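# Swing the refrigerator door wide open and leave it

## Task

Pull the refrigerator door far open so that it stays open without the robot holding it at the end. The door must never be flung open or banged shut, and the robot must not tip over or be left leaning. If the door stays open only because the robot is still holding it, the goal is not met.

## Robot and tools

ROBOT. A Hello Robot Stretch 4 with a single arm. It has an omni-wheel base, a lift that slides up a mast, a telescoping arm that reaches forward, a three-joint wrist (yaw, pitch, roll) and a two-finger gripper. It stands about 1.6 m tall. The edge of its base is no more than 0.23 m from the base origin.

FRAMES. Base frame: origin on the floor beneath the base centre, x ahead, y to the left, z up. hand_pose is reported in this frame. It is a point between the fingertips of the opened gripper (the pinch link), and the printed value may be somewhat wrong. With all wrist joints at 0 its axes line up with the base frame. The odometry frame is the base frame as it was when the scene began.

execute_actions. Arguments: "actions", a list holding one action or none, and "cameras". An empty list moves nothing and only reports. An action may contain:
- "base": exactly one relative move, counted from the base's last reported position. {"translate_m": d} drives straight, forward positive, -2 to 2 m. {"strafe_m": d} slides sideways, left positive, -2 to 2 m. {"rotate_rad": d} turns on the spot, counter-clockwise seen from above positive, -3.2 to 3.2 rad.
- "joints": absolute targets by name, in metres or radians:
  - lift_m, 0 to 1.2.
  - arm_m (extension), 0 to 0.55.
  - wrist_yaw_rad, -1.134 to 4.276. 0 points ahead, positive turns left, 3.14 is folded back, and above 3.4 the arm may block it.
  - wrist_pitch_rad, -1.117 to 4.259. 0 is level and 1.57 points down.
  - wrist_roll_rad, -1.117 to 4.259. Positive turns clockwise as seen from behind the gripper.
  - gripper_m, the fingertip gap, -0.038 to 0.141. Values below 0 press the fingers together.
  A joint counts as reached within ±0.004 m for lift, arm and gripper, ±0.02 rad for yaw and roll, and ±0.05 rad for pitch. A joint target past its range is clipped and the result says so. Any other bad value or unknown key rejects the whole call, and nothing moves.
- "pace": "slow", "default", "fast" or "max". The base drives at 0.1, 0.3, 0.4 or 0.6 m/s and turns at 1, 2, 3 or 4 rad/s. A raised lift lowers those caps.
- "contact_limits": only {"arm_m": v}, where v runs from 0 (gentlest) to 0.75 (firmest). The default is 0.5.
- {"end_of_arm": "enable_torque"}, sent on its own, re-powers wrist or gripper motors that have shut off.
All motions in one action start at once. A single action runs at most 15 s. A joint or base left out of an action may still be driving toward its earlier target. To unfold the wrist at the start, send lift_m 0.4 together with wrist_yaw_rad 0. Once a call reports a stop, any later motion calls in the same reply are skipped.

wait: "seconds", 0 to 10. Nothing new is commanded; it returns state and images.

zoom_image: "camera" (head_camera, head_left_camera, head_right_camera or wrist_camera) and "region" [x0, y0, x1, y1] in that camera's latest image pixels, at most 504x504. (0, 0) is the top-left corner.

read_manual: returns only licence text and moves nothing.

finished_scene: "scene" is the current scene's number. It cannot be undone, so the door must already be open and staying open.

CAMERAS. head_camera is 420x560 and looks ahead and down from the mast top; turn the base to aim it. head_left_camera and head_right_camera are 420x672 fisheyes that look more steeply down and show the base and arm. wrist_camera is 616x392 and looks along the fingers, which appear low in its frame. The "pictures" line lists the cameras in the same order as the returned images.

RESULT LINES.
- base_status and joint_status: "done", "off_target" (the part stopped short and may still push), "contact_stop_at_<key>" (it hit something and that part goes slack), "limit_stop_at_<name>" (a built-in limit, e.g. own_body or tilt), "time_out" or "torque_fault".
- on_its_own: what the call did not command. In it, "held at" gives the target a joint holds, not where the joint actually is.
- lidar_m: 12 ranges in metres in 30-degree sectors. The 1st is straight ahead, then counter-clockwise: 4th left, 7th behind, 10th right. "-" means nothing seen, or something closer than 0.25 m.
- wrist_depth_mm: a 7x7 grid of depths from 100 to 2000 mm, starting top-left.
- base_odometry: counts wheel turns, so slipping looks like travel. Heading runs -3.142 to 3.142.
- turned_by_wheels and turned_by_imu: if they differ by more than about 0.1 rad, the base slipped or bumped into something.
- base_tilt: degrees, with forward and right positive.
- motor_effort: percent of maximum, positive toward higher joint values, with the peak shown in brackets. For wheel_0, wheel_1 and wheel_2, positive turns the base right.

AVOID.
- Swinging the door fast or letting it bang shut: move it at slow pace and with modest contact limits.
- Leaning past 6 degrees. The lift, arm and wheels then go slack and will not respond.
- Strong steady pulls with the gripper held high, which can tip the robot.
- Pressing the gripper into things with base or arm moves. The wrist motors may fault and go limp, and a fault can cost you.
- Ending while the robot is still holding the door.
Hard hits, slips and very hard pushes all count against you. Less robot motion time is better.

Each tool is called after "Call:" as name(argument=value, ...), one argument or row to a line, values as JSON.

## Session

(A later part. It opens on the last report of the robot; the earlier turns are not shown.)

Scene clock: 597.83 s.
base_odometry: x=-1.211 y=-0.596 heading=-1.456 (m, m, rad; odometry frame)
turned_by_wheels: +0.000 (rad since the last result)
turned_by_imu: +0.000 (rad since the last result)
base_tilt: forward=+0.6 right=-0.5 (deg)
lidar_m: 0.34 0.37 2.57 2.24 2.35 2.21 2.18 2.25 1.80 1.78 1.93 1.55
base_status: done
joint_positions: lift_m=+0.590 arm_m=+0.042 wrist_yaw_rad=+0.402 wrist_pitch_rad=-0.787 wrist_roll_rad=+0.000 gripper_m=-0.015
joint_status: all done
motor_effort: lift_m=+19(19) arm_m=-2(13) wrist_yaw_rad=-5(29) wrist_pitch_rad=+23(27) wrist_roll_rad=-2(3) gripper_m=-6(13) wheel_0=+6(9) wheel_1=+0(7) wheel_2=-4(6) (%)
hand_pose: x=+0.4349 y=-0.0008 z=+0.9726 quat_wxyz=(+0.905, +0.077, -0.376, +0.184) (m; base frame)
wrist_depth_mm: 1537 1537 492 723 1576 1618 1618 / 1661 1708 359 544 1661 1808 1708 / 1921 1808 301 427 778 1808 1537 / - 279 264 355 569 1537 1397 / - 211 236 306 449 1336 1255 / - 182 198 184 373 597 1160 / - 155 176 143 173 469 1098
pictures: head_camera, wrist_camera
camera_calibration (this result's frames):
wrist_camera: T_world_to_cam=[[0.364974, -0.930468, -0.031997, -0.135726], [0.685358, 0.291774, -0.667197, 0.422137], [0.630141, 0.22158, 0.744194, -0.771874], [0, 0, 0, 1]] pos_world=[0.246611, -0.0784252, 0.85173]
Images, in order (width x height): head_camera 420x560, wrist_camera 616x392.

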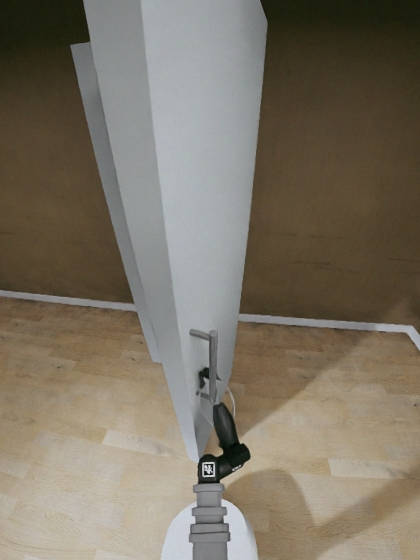

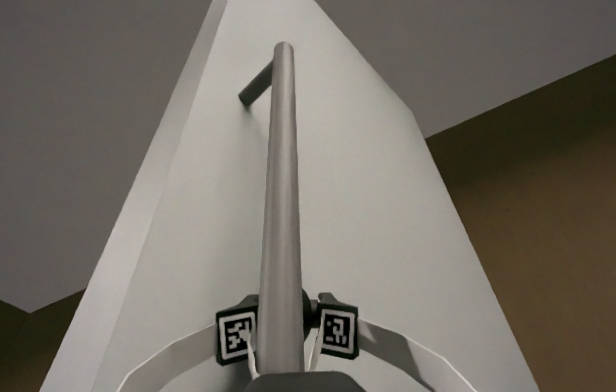

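Call:
execute_actions(
  actions=[
    {"base": {"strafe_m": -0.13}, "joints": {"arm_m": 0.018, "wrist_yaw_rad": 0.55}, "pace": "slow"},
  ],
  cameras=["wrist_camera", "head_camera"],
)

Scene clock: 602.93 s.
base_odometry: x=-1.340 y=-0.610 heading=-1.456 (m, m, rad; odometry frame)
turned_by_wheels: +0.000 (rad since the last result)
turned_by_imu: +0.000 (rad since the last result)
base_tilt: forward=+0.7 right=-0.6 (deg)
lidar_m: 0.34 0.34 2.53 2.37 2.52 2.24 2.21 2.10 1.68 1.65 1.82 1.52
base_status: done
joint_positions: lift_m=+0.590 arm_m=+0.019 wrist_yaw_rad=+0.550 wrist_pitch_rad=-0.781 wrist_roll_rad=+0.000 gripper_m=-0.015
joint_status: all done
motor_effort: lift_m=+18(19) arm_m=-5(6) wrist_yaw_rad=+0(19) wrist_pitch_rad=+5(23) wrist_roll_rad=-3(3) gripper_m=-6(10) wheel_0=+2(11) wheel_1=-2(7) wheel_2=-3(3) (%)
hand_pose: x=+0.4101 y=+0.0325 z=+0.9714 quat_wxyz=(+0.890, +0.104, -0.366, +0.251) (m; base frame)
wrist_depth_mm: 1537 1537 480 732 1618 1618 1618 / 1661 1708 359 539 1708 1756 1576 / 1921 1863 298 433 854 1661 1430 / - 293 259 319 609 1499 1336 / - 214 231 271 477 1308 1229 / - 182 198 186 389 691 1138 / - 157 178 145 178 517 1060
pictures: head_camera, wrist_camera
camera_calibration (this result's frames):
wrist_camera: T_world_to_cam=[[0.498218, -0.866468, -0.0318271, -0.152549], [0.631327, 0.387684, -0.67166, 0.451953], [0.594311, 0.31454, 0.740175, -0.747153], [0, 0, 0, 1]] pos_world=[0.234714, -0.0723841, 0.851728]
Images, in order (width x height): head_camera 420x560, wrist_camera 616x392.

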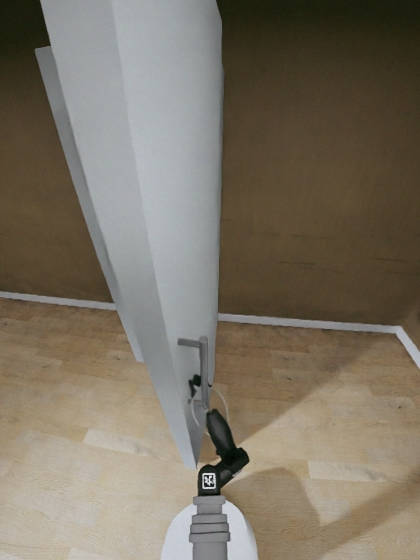

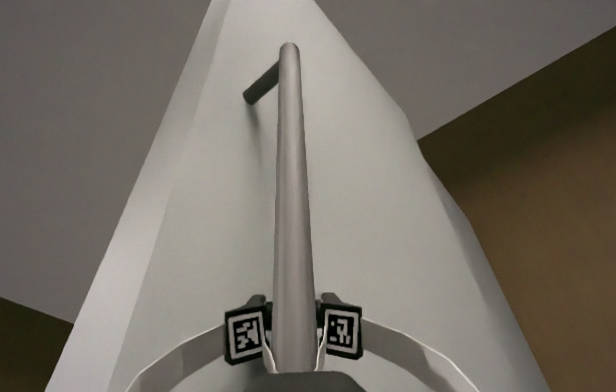

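Call:
execute_actions(
  actions=[
    {"base": {"strafe_m": -0.13}, "joints": {"arm_m": 0.024, "wrist_yaw_rad": 0.70}, "pace": "slow"},
  ],
  cameras=["wrist_camera", "head_camera", "head_left_camera"],
)

Scene clock: 609.07 s.
base_odometry: x=-1.469 y=-0.625 heading=-1.453 (m, m, rad; odometry frame)
turned_by_wheels: +0.003 (rad since the last result)
turned_by_imu: +0.053 (rad since the last result)
base_tilt: forward=+0.5 right=-0.5 (deg)
lidar_m: 0.34 0.33 2.68 2.47 2.69 2.23 2.23 1.87 1.53 1.53 1.72 1.50
base_status: done
joint_positions: lift_m=+0.590 arm_m=+0.023 wrist_yaw_rad=+0.730 wrist_pitch_rad=-0.777 wrist_roll_rad=+0.001 gripper_m=-0.015
joint_status: wrist_yaw_rad off_target (ended at +0.730, target +0.700); the others done
on_its_own: wrist_yaw_rad is at rest, and its effort (-84) is outside its rest range (-13 to +13)
motor_effort: lift_m=+17(19) arm_m=+7(8) wrist_yaw_rad=-84(82) wrist_pitch_rad=-9(35) wrist_roll_rad=-5(5) gripper_m=-17(16) wheel_0=+27(27) wheel_1=+6(7) wheel_2=+7(11) (%)
hand_pose: x=+0.4054 y=+0.0720 z=+0.9706 quat_wxyz=(+0.865, +0.136, -0.354, +0.330) (m; base frame)
wrist_depth_mm: 1537 1576 569 741 1618 1576 1537 / 1708 1708 397 574 931 1756 1464 / 1921 1921 330 466 676 1576 1366 / - - 287 392 530 878 1281 / - 245 254 338 436 615 1138 / - 213 183 267 370 492 842 / - 166 166 182 168 413 564
pictures: head_camera, head_left_camera, wrist_camera
camera_calibration (this result's frames):
wrist_camera: T_world_to_cam=[[0.645318, -0.763232, -0.0322884, -0.182657], [0.549138, 0.492853, -0.674939, 0.468047], [0.531048, 0.417819, 0.737167, -0.735028], [0, 0, 0, 1]] pos_world=[0.251185, -0.0629793, 0.851844]
Images, in order (width x height): head_camera 420x560, head_left_camera 420x672, wrist_camera 616x392.

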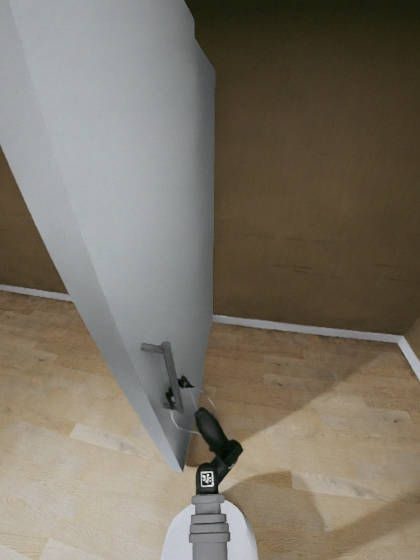

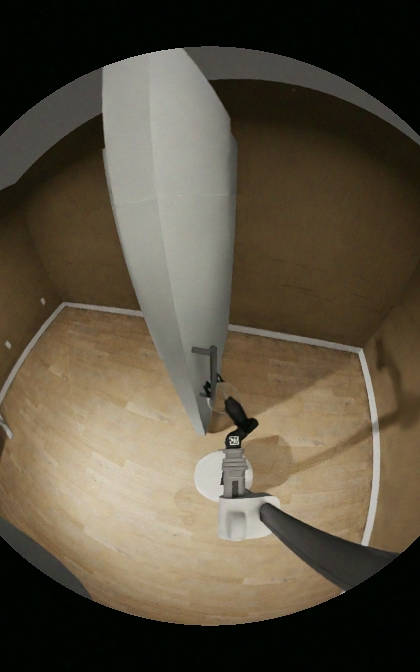

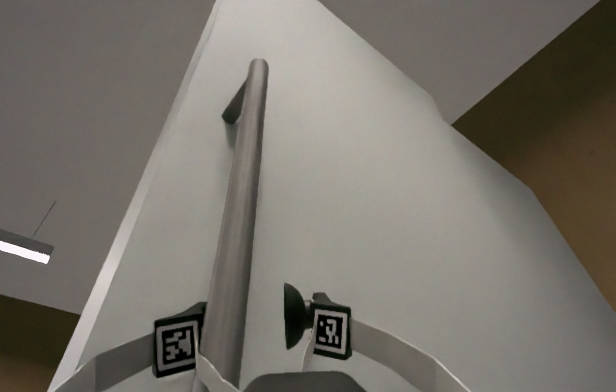

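Call:
execute_actions(
  actions=[
    {"joints": {"wrist_yaw_rad": 0.90, "gripper_m": 0.03}, "pace": "slow"},
  ],
  cameras=["wrist_camera", "head_camera"],
)

Scene clock: 612.17 s.
base_odometry: x=-1.469 y=-0.625 heading=-1.455 (m, m, rad; odometry frame)
turned_by_wheels: -0.002 (rad since the last result)
turned_by_imu: -0.003 (rad since the last result)
base_tilt: forward=+0.7 right=-0.4 (deg)
lidar_m: 0.34 0.33 2.68 2.50 2.70 2.22 2.23 1.85 1.54 1.51 1.71 1.48
base_status: not commanded
joint_positions: lift_m=+0.590 arm_m=+0.023 wrist_yaw_rad=+0.903 wrist_pitch_rad=-0.779 wrist_roll_rad=+0.001 gripper_m=+0.030
joint_status: all done
motor_effort: lift_m=+18(19) arm_m=+7(7) wrist_yaw_rad=-10(82) wrist_pitch_rad=-2(7) wrist_roll_rad=-3(5) gripper_m=-3(16) wheel_0=+6(27) wheel_1=+5(5) wheel_2=-3(7) (%)
hand_pose: x=+0.3895 y=+0.1072 z=+0.9709 quat_wxyz=(+0.832, +0.166, -0.341, +0.404) (m; base frame)
wrist_depth_mm: 1537 1537 1537 668 1537 1618 1537 / 1708 1708 452 517 715 1708 1464 / 1863 1921 351 421 539 741 1281 / - - 291 353 436 554 904 / - - 256 304 364 449 580 / - - 190 256 312 373 455 / - 201 180 163 190 320 377
pictures: head_camera, wrist_camera
camera_calibration (this result's frames):
wrist_camera: T_world_to_cam=[[0.767269, -0.640532, -0.0318888, -0.206591], [0.457007, 0.580963, -0.673518, 0.484689], [0.449936, 0.502196, 0.738483, -0.72026], [0, 0, 0, 1]] pos_world=[0.261076, -0.0522028, 0.851759]
Images, in order (width x height): head_camera 420x560, wrist_camera 616x392.

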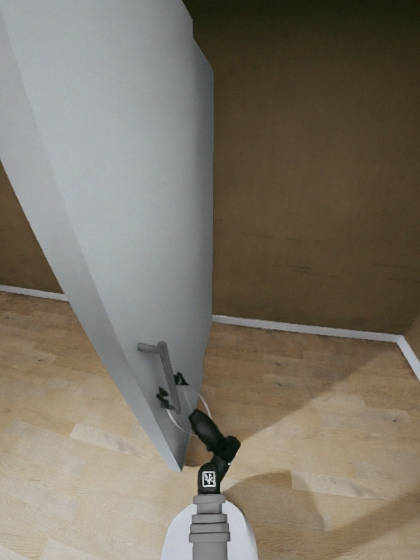

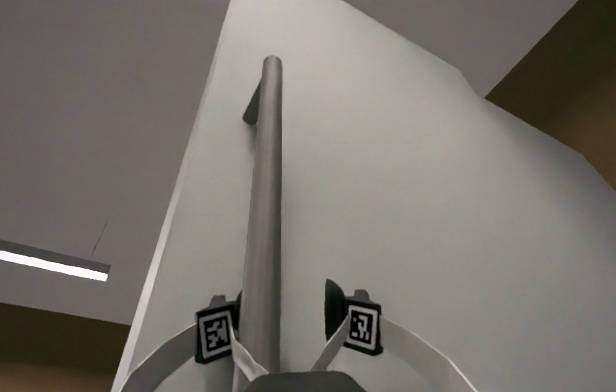

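Call:
execute_actions(
  actions=[
    {"base": {"translate_m": -0.025}, "joints": {"gripper_m": 0.07}, "pace": "slow"},
  ],
  cameras=["wrist_camera", "head_camera"],
)

Scene clock: 617.70 s.
base_odometry: x=-1.472 y=-0.600 heading=-1.455 (m, m, rad; odometry frame)
turned_by_wheels: +0.000 (rad since the last result)
turned_by_imu: +0.000 (rad since the last result)
base_tilt: forward=+0.5 right=-0.5 (deg)
lidar_m: 0.35 0.37 2.72 2.51 2.67 2.21 2.22 1.85 1.53 1.52 1.70 1.51
base_status: done
joint_positions: lift_m=+0.590 arm_m=+0.023 wrist_yaw_rad=+0.900 wrist_pitch_rad=-0.779 wrist_roll_rad=+0.000 gripper_m=+0.070
joint_status: all done
motor_effort: lift_m=+18(18) arm_m=+6(7) wrist_yaw_rad=+1(9) wrist_pitch_rad=-1(2) wrist_roll_rad=-2(3) gripper_m=-1(2) wheel_0=-1(10) wheel_1=-1(5) wheel_2=+1(6) (%)
hand_pose: x=+0.3899 y=+0.1065 z=+0.9709 quat_wxyz=(+0.833, +0.165, -0.342, +0.402) (m; base frame)
wrist_depth_mm: 1537 1576 1537 723 1576 1618 1537 / 1708 1708 1661 554 759 1708 1499 / 1921 1921 413 430 569 778 1336 / - - 342 370 459 591 946 / - - 290 320 384 473 603 / - - 249 282 223 394 480 / - - 216 160 278 338 399
pictures: head_camera, wrist_camera
camera_calibration (this result's frames):
wrist_camera: T_world_to_cam=[[0.765119, -0.643102, -0.0318191, -0.206252], [0.459002, 0.579413, -0.673497, 0.484264], [0.451564, 0.5007, 0.738505, -0.720606], [0, 0, 0, 1]] pos_world=[0.260929, -0.0524218, 0.851759]
Images, in order (width x height): head_camera 420x560, wrist_camera 616x392.

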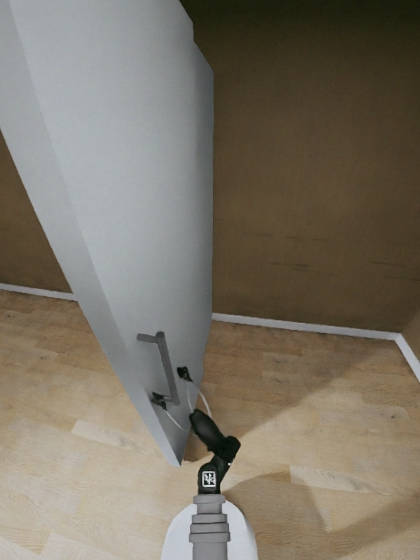

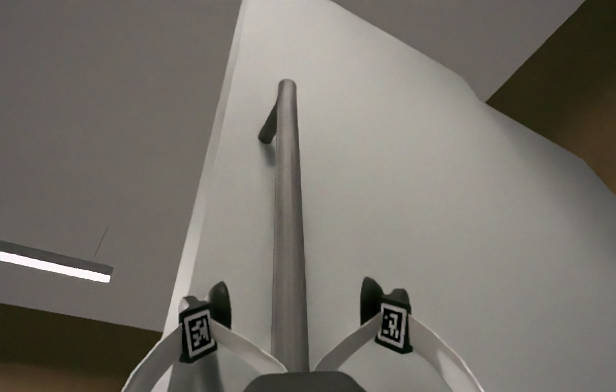

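Call:
execute_actions(
  actions=[
    {"joints": {"wrist_pitch_rad": -1.1}},
  ],
)

Scene clock: 621.63 s.
base_odometry: x=-1.472 y=-0.600 heading=-1.455 (m, m, rad; odometry frame)
turned_by_wheels: +0.000 (rad since the last result)
turned_by_imu: +0.000 (rad since the last result)
base_tilt: forward=+0.5 right=-0.5 (deg)
lidar_m: 0.36 0.37 2.70 2.51 2.66 2.21 2.23 1.84 1.53 1.53 1.72 1.50
base_status: not commanded
joint_positions: lift_m=+0.590 arm_m=+0.023 wrist_yaw_rad=+0.900 wrist_pitch_rad=-1.099 wrist_roll_rad=+0.000 gripper_m=+0.070
joint_status: all done
motor_effort: lift_m=+18(18) arm_m=+6(7) wrist_yaw_rad=+1(1) wrist_pitch_rad=-2(5) wrist_roll_rad=-2(3) gripper_m=+0(1) wheel_0=-1(1) wheel_1=-1(1) wheel_2=+0(1) (%)
hand_pose: x=+0.3438 y=+0.0484 z=+1.0252 quat_wxyz=(+0.768, +0.227, -0.470, +0.371) (m; base frame)
wrist_depth_mm: 1430 634 1464 1464 1499 1499 1537 / 1499 1537 1537 1618 1618 1618 1576 / 1618 1618 1618 1025 1708 1708 1661 / 1708 1756 1756 683 976 1808 1537 / 1863 1863 1808 508 661 931 1397 / 1983 - 345 404 223 640 1008 / - - 296 160 382 492 621
pictures: head_camera, head_left_camera, head_right_camera, wrist_camera
camera_calibration (this result's frames):
wrist_camera: T_world_to_cam=[[0.772212, -0.634166, -0.0390082, -0.202126], [0.567471, 0.716008, -0.406583, 0.258159], [0.285771, 0.291832, 0.912781, -0.822385], [0, 0, 0, 1]] pos_world=[0.244601, -0.0730269, 0.847736]
Images, in order (width x height): head_camera 420x560, head_left_camera 420x672, head_right_camera 420x672, wrist_camera 616x392.

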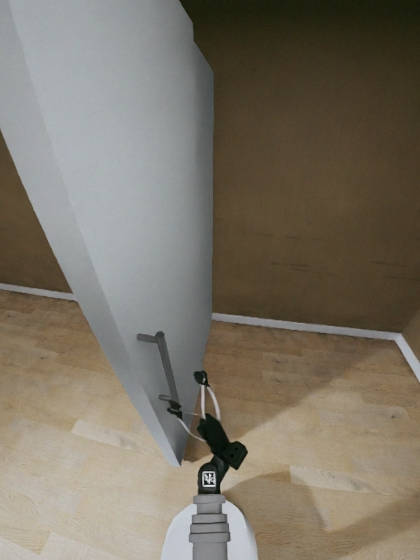

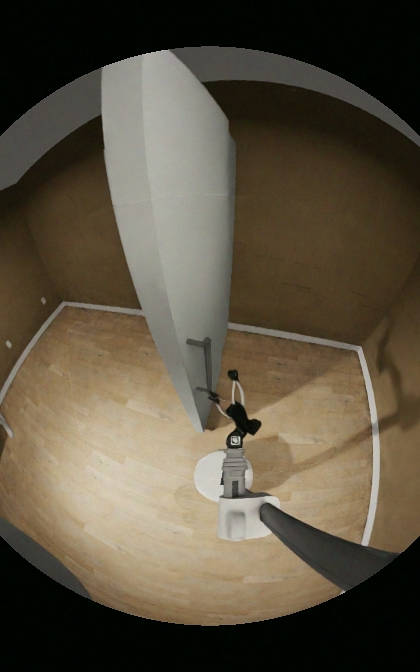

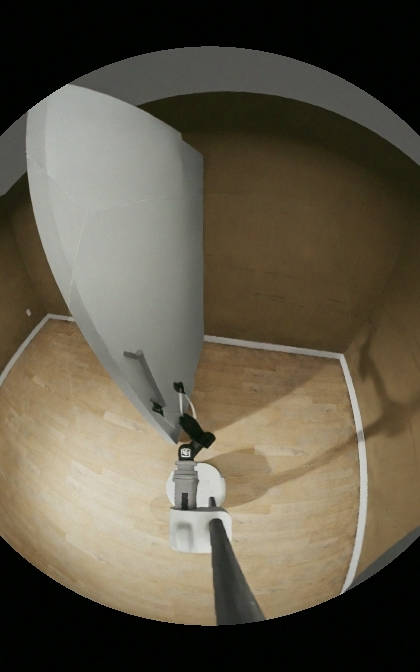

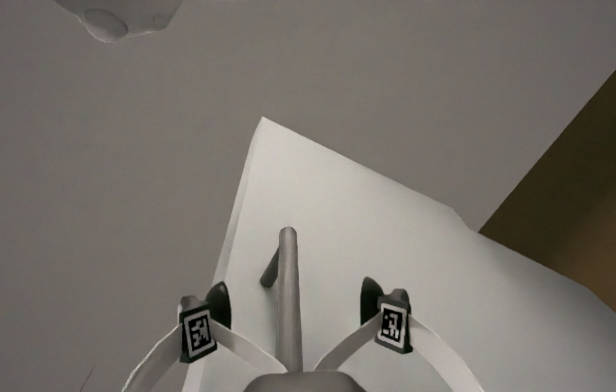

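Call:
wait(
  seconds=3,
)

Scene clock: 625.43 s.
base_odometry: x=-1.472 y=-0.600 heading=-1.455 (m, m, rad; odometry frame)
turned_by_wheels: +0.000 (rad since the last result)
turned_by_imu: +0.000 (rad since the last result)
base_tilt: forward=+0.5 right=-0.5 (deg)
lidar_m: 0.38 0.36 2.71 2.51 2.66 2.21 2.22 1.87 1.54 1.52 1.71 1.51
base_status: not commanded
joint_positions: lift_m=+0.590 arm_m=+0.023 wrist_yaw_rad=+0.900 wrist_pitch_rad=-1.099 wrist_roll_rad=+0.000 gripper_m=+0.070
joint_status: all done
motor_effort: lift_m=+18(18) arm_m=+6(7) wrist_yaw_rad=+1(1) wrist_pitch_rad=-2(5) wrist_roll_rad=-3(3) gripper_m=-1(1) wheel_0=-1(1) wheel_1=-1(1) wheel_2=+1(1) (%)
hand_pose: x=+0.3438 y=+0.0484 z=+1.0252 quat_wxyz=(+0.768, +0.227, -0.470, +0.371) (m; base frame)
wrist_depth_mm: 1430 640 1430 1499 1499 1537 1537 / 1537 1537 1537 1576 1576 1618 1576 / 1618 1661 1618 1025 1708 1708 1661 / 1708 1756 1756 683 976 1808 1537 / 1863 1863 1808 508 661 917 1397 / 1983 1983 345 404 223 640 1008 / - - 296 160 384 492 627
wait: 3.00 s; at rest from the start
pictures: head_camera, head_left_camera, head_right_camera, wrist_camera
camera_calibration (this result's frames):
wrist_camera: T_world_to_cam=[[0.772212, -0.634166, -0.0390081, -0.202126], [0.567471, 0.716008, -0.406583, 0.258159], [0.285771, 0.291832, 0.912781, -0.822386], [0, 0, 0, 1]] pos_world=[0.244601, -0.0730269, 0.847736]
Images, in order (width x height): head_camera 420x560, head_left_camera 420x672, head_right_camera 420x672, wrist_camera 616x392.

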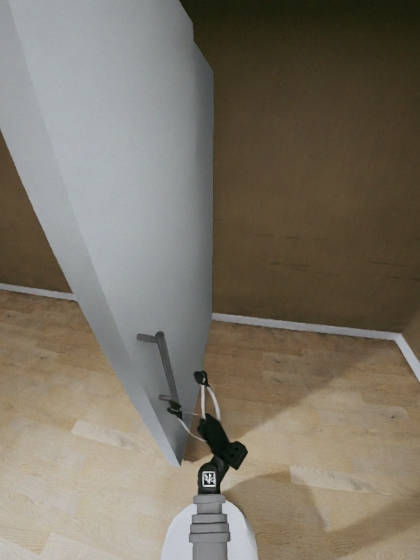

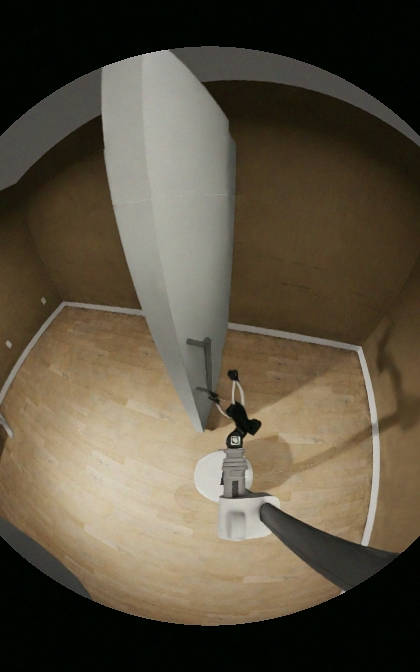

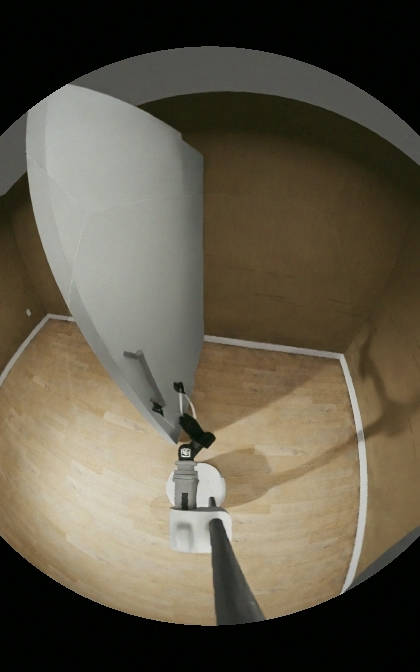

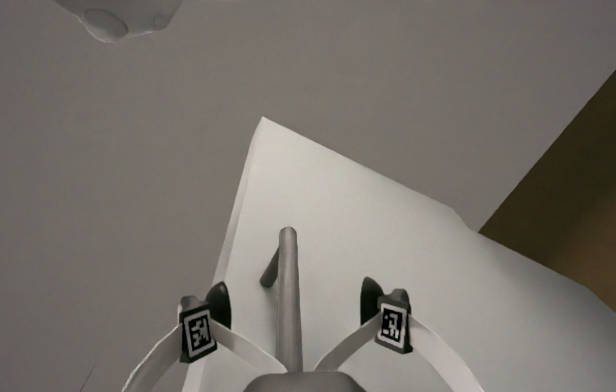

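The door is open about 90° and held that position during a 3-second wait, with the gripper clear of it.

Call:
finished_scene(
  scene=1,
)

The scene is finished: the task was done.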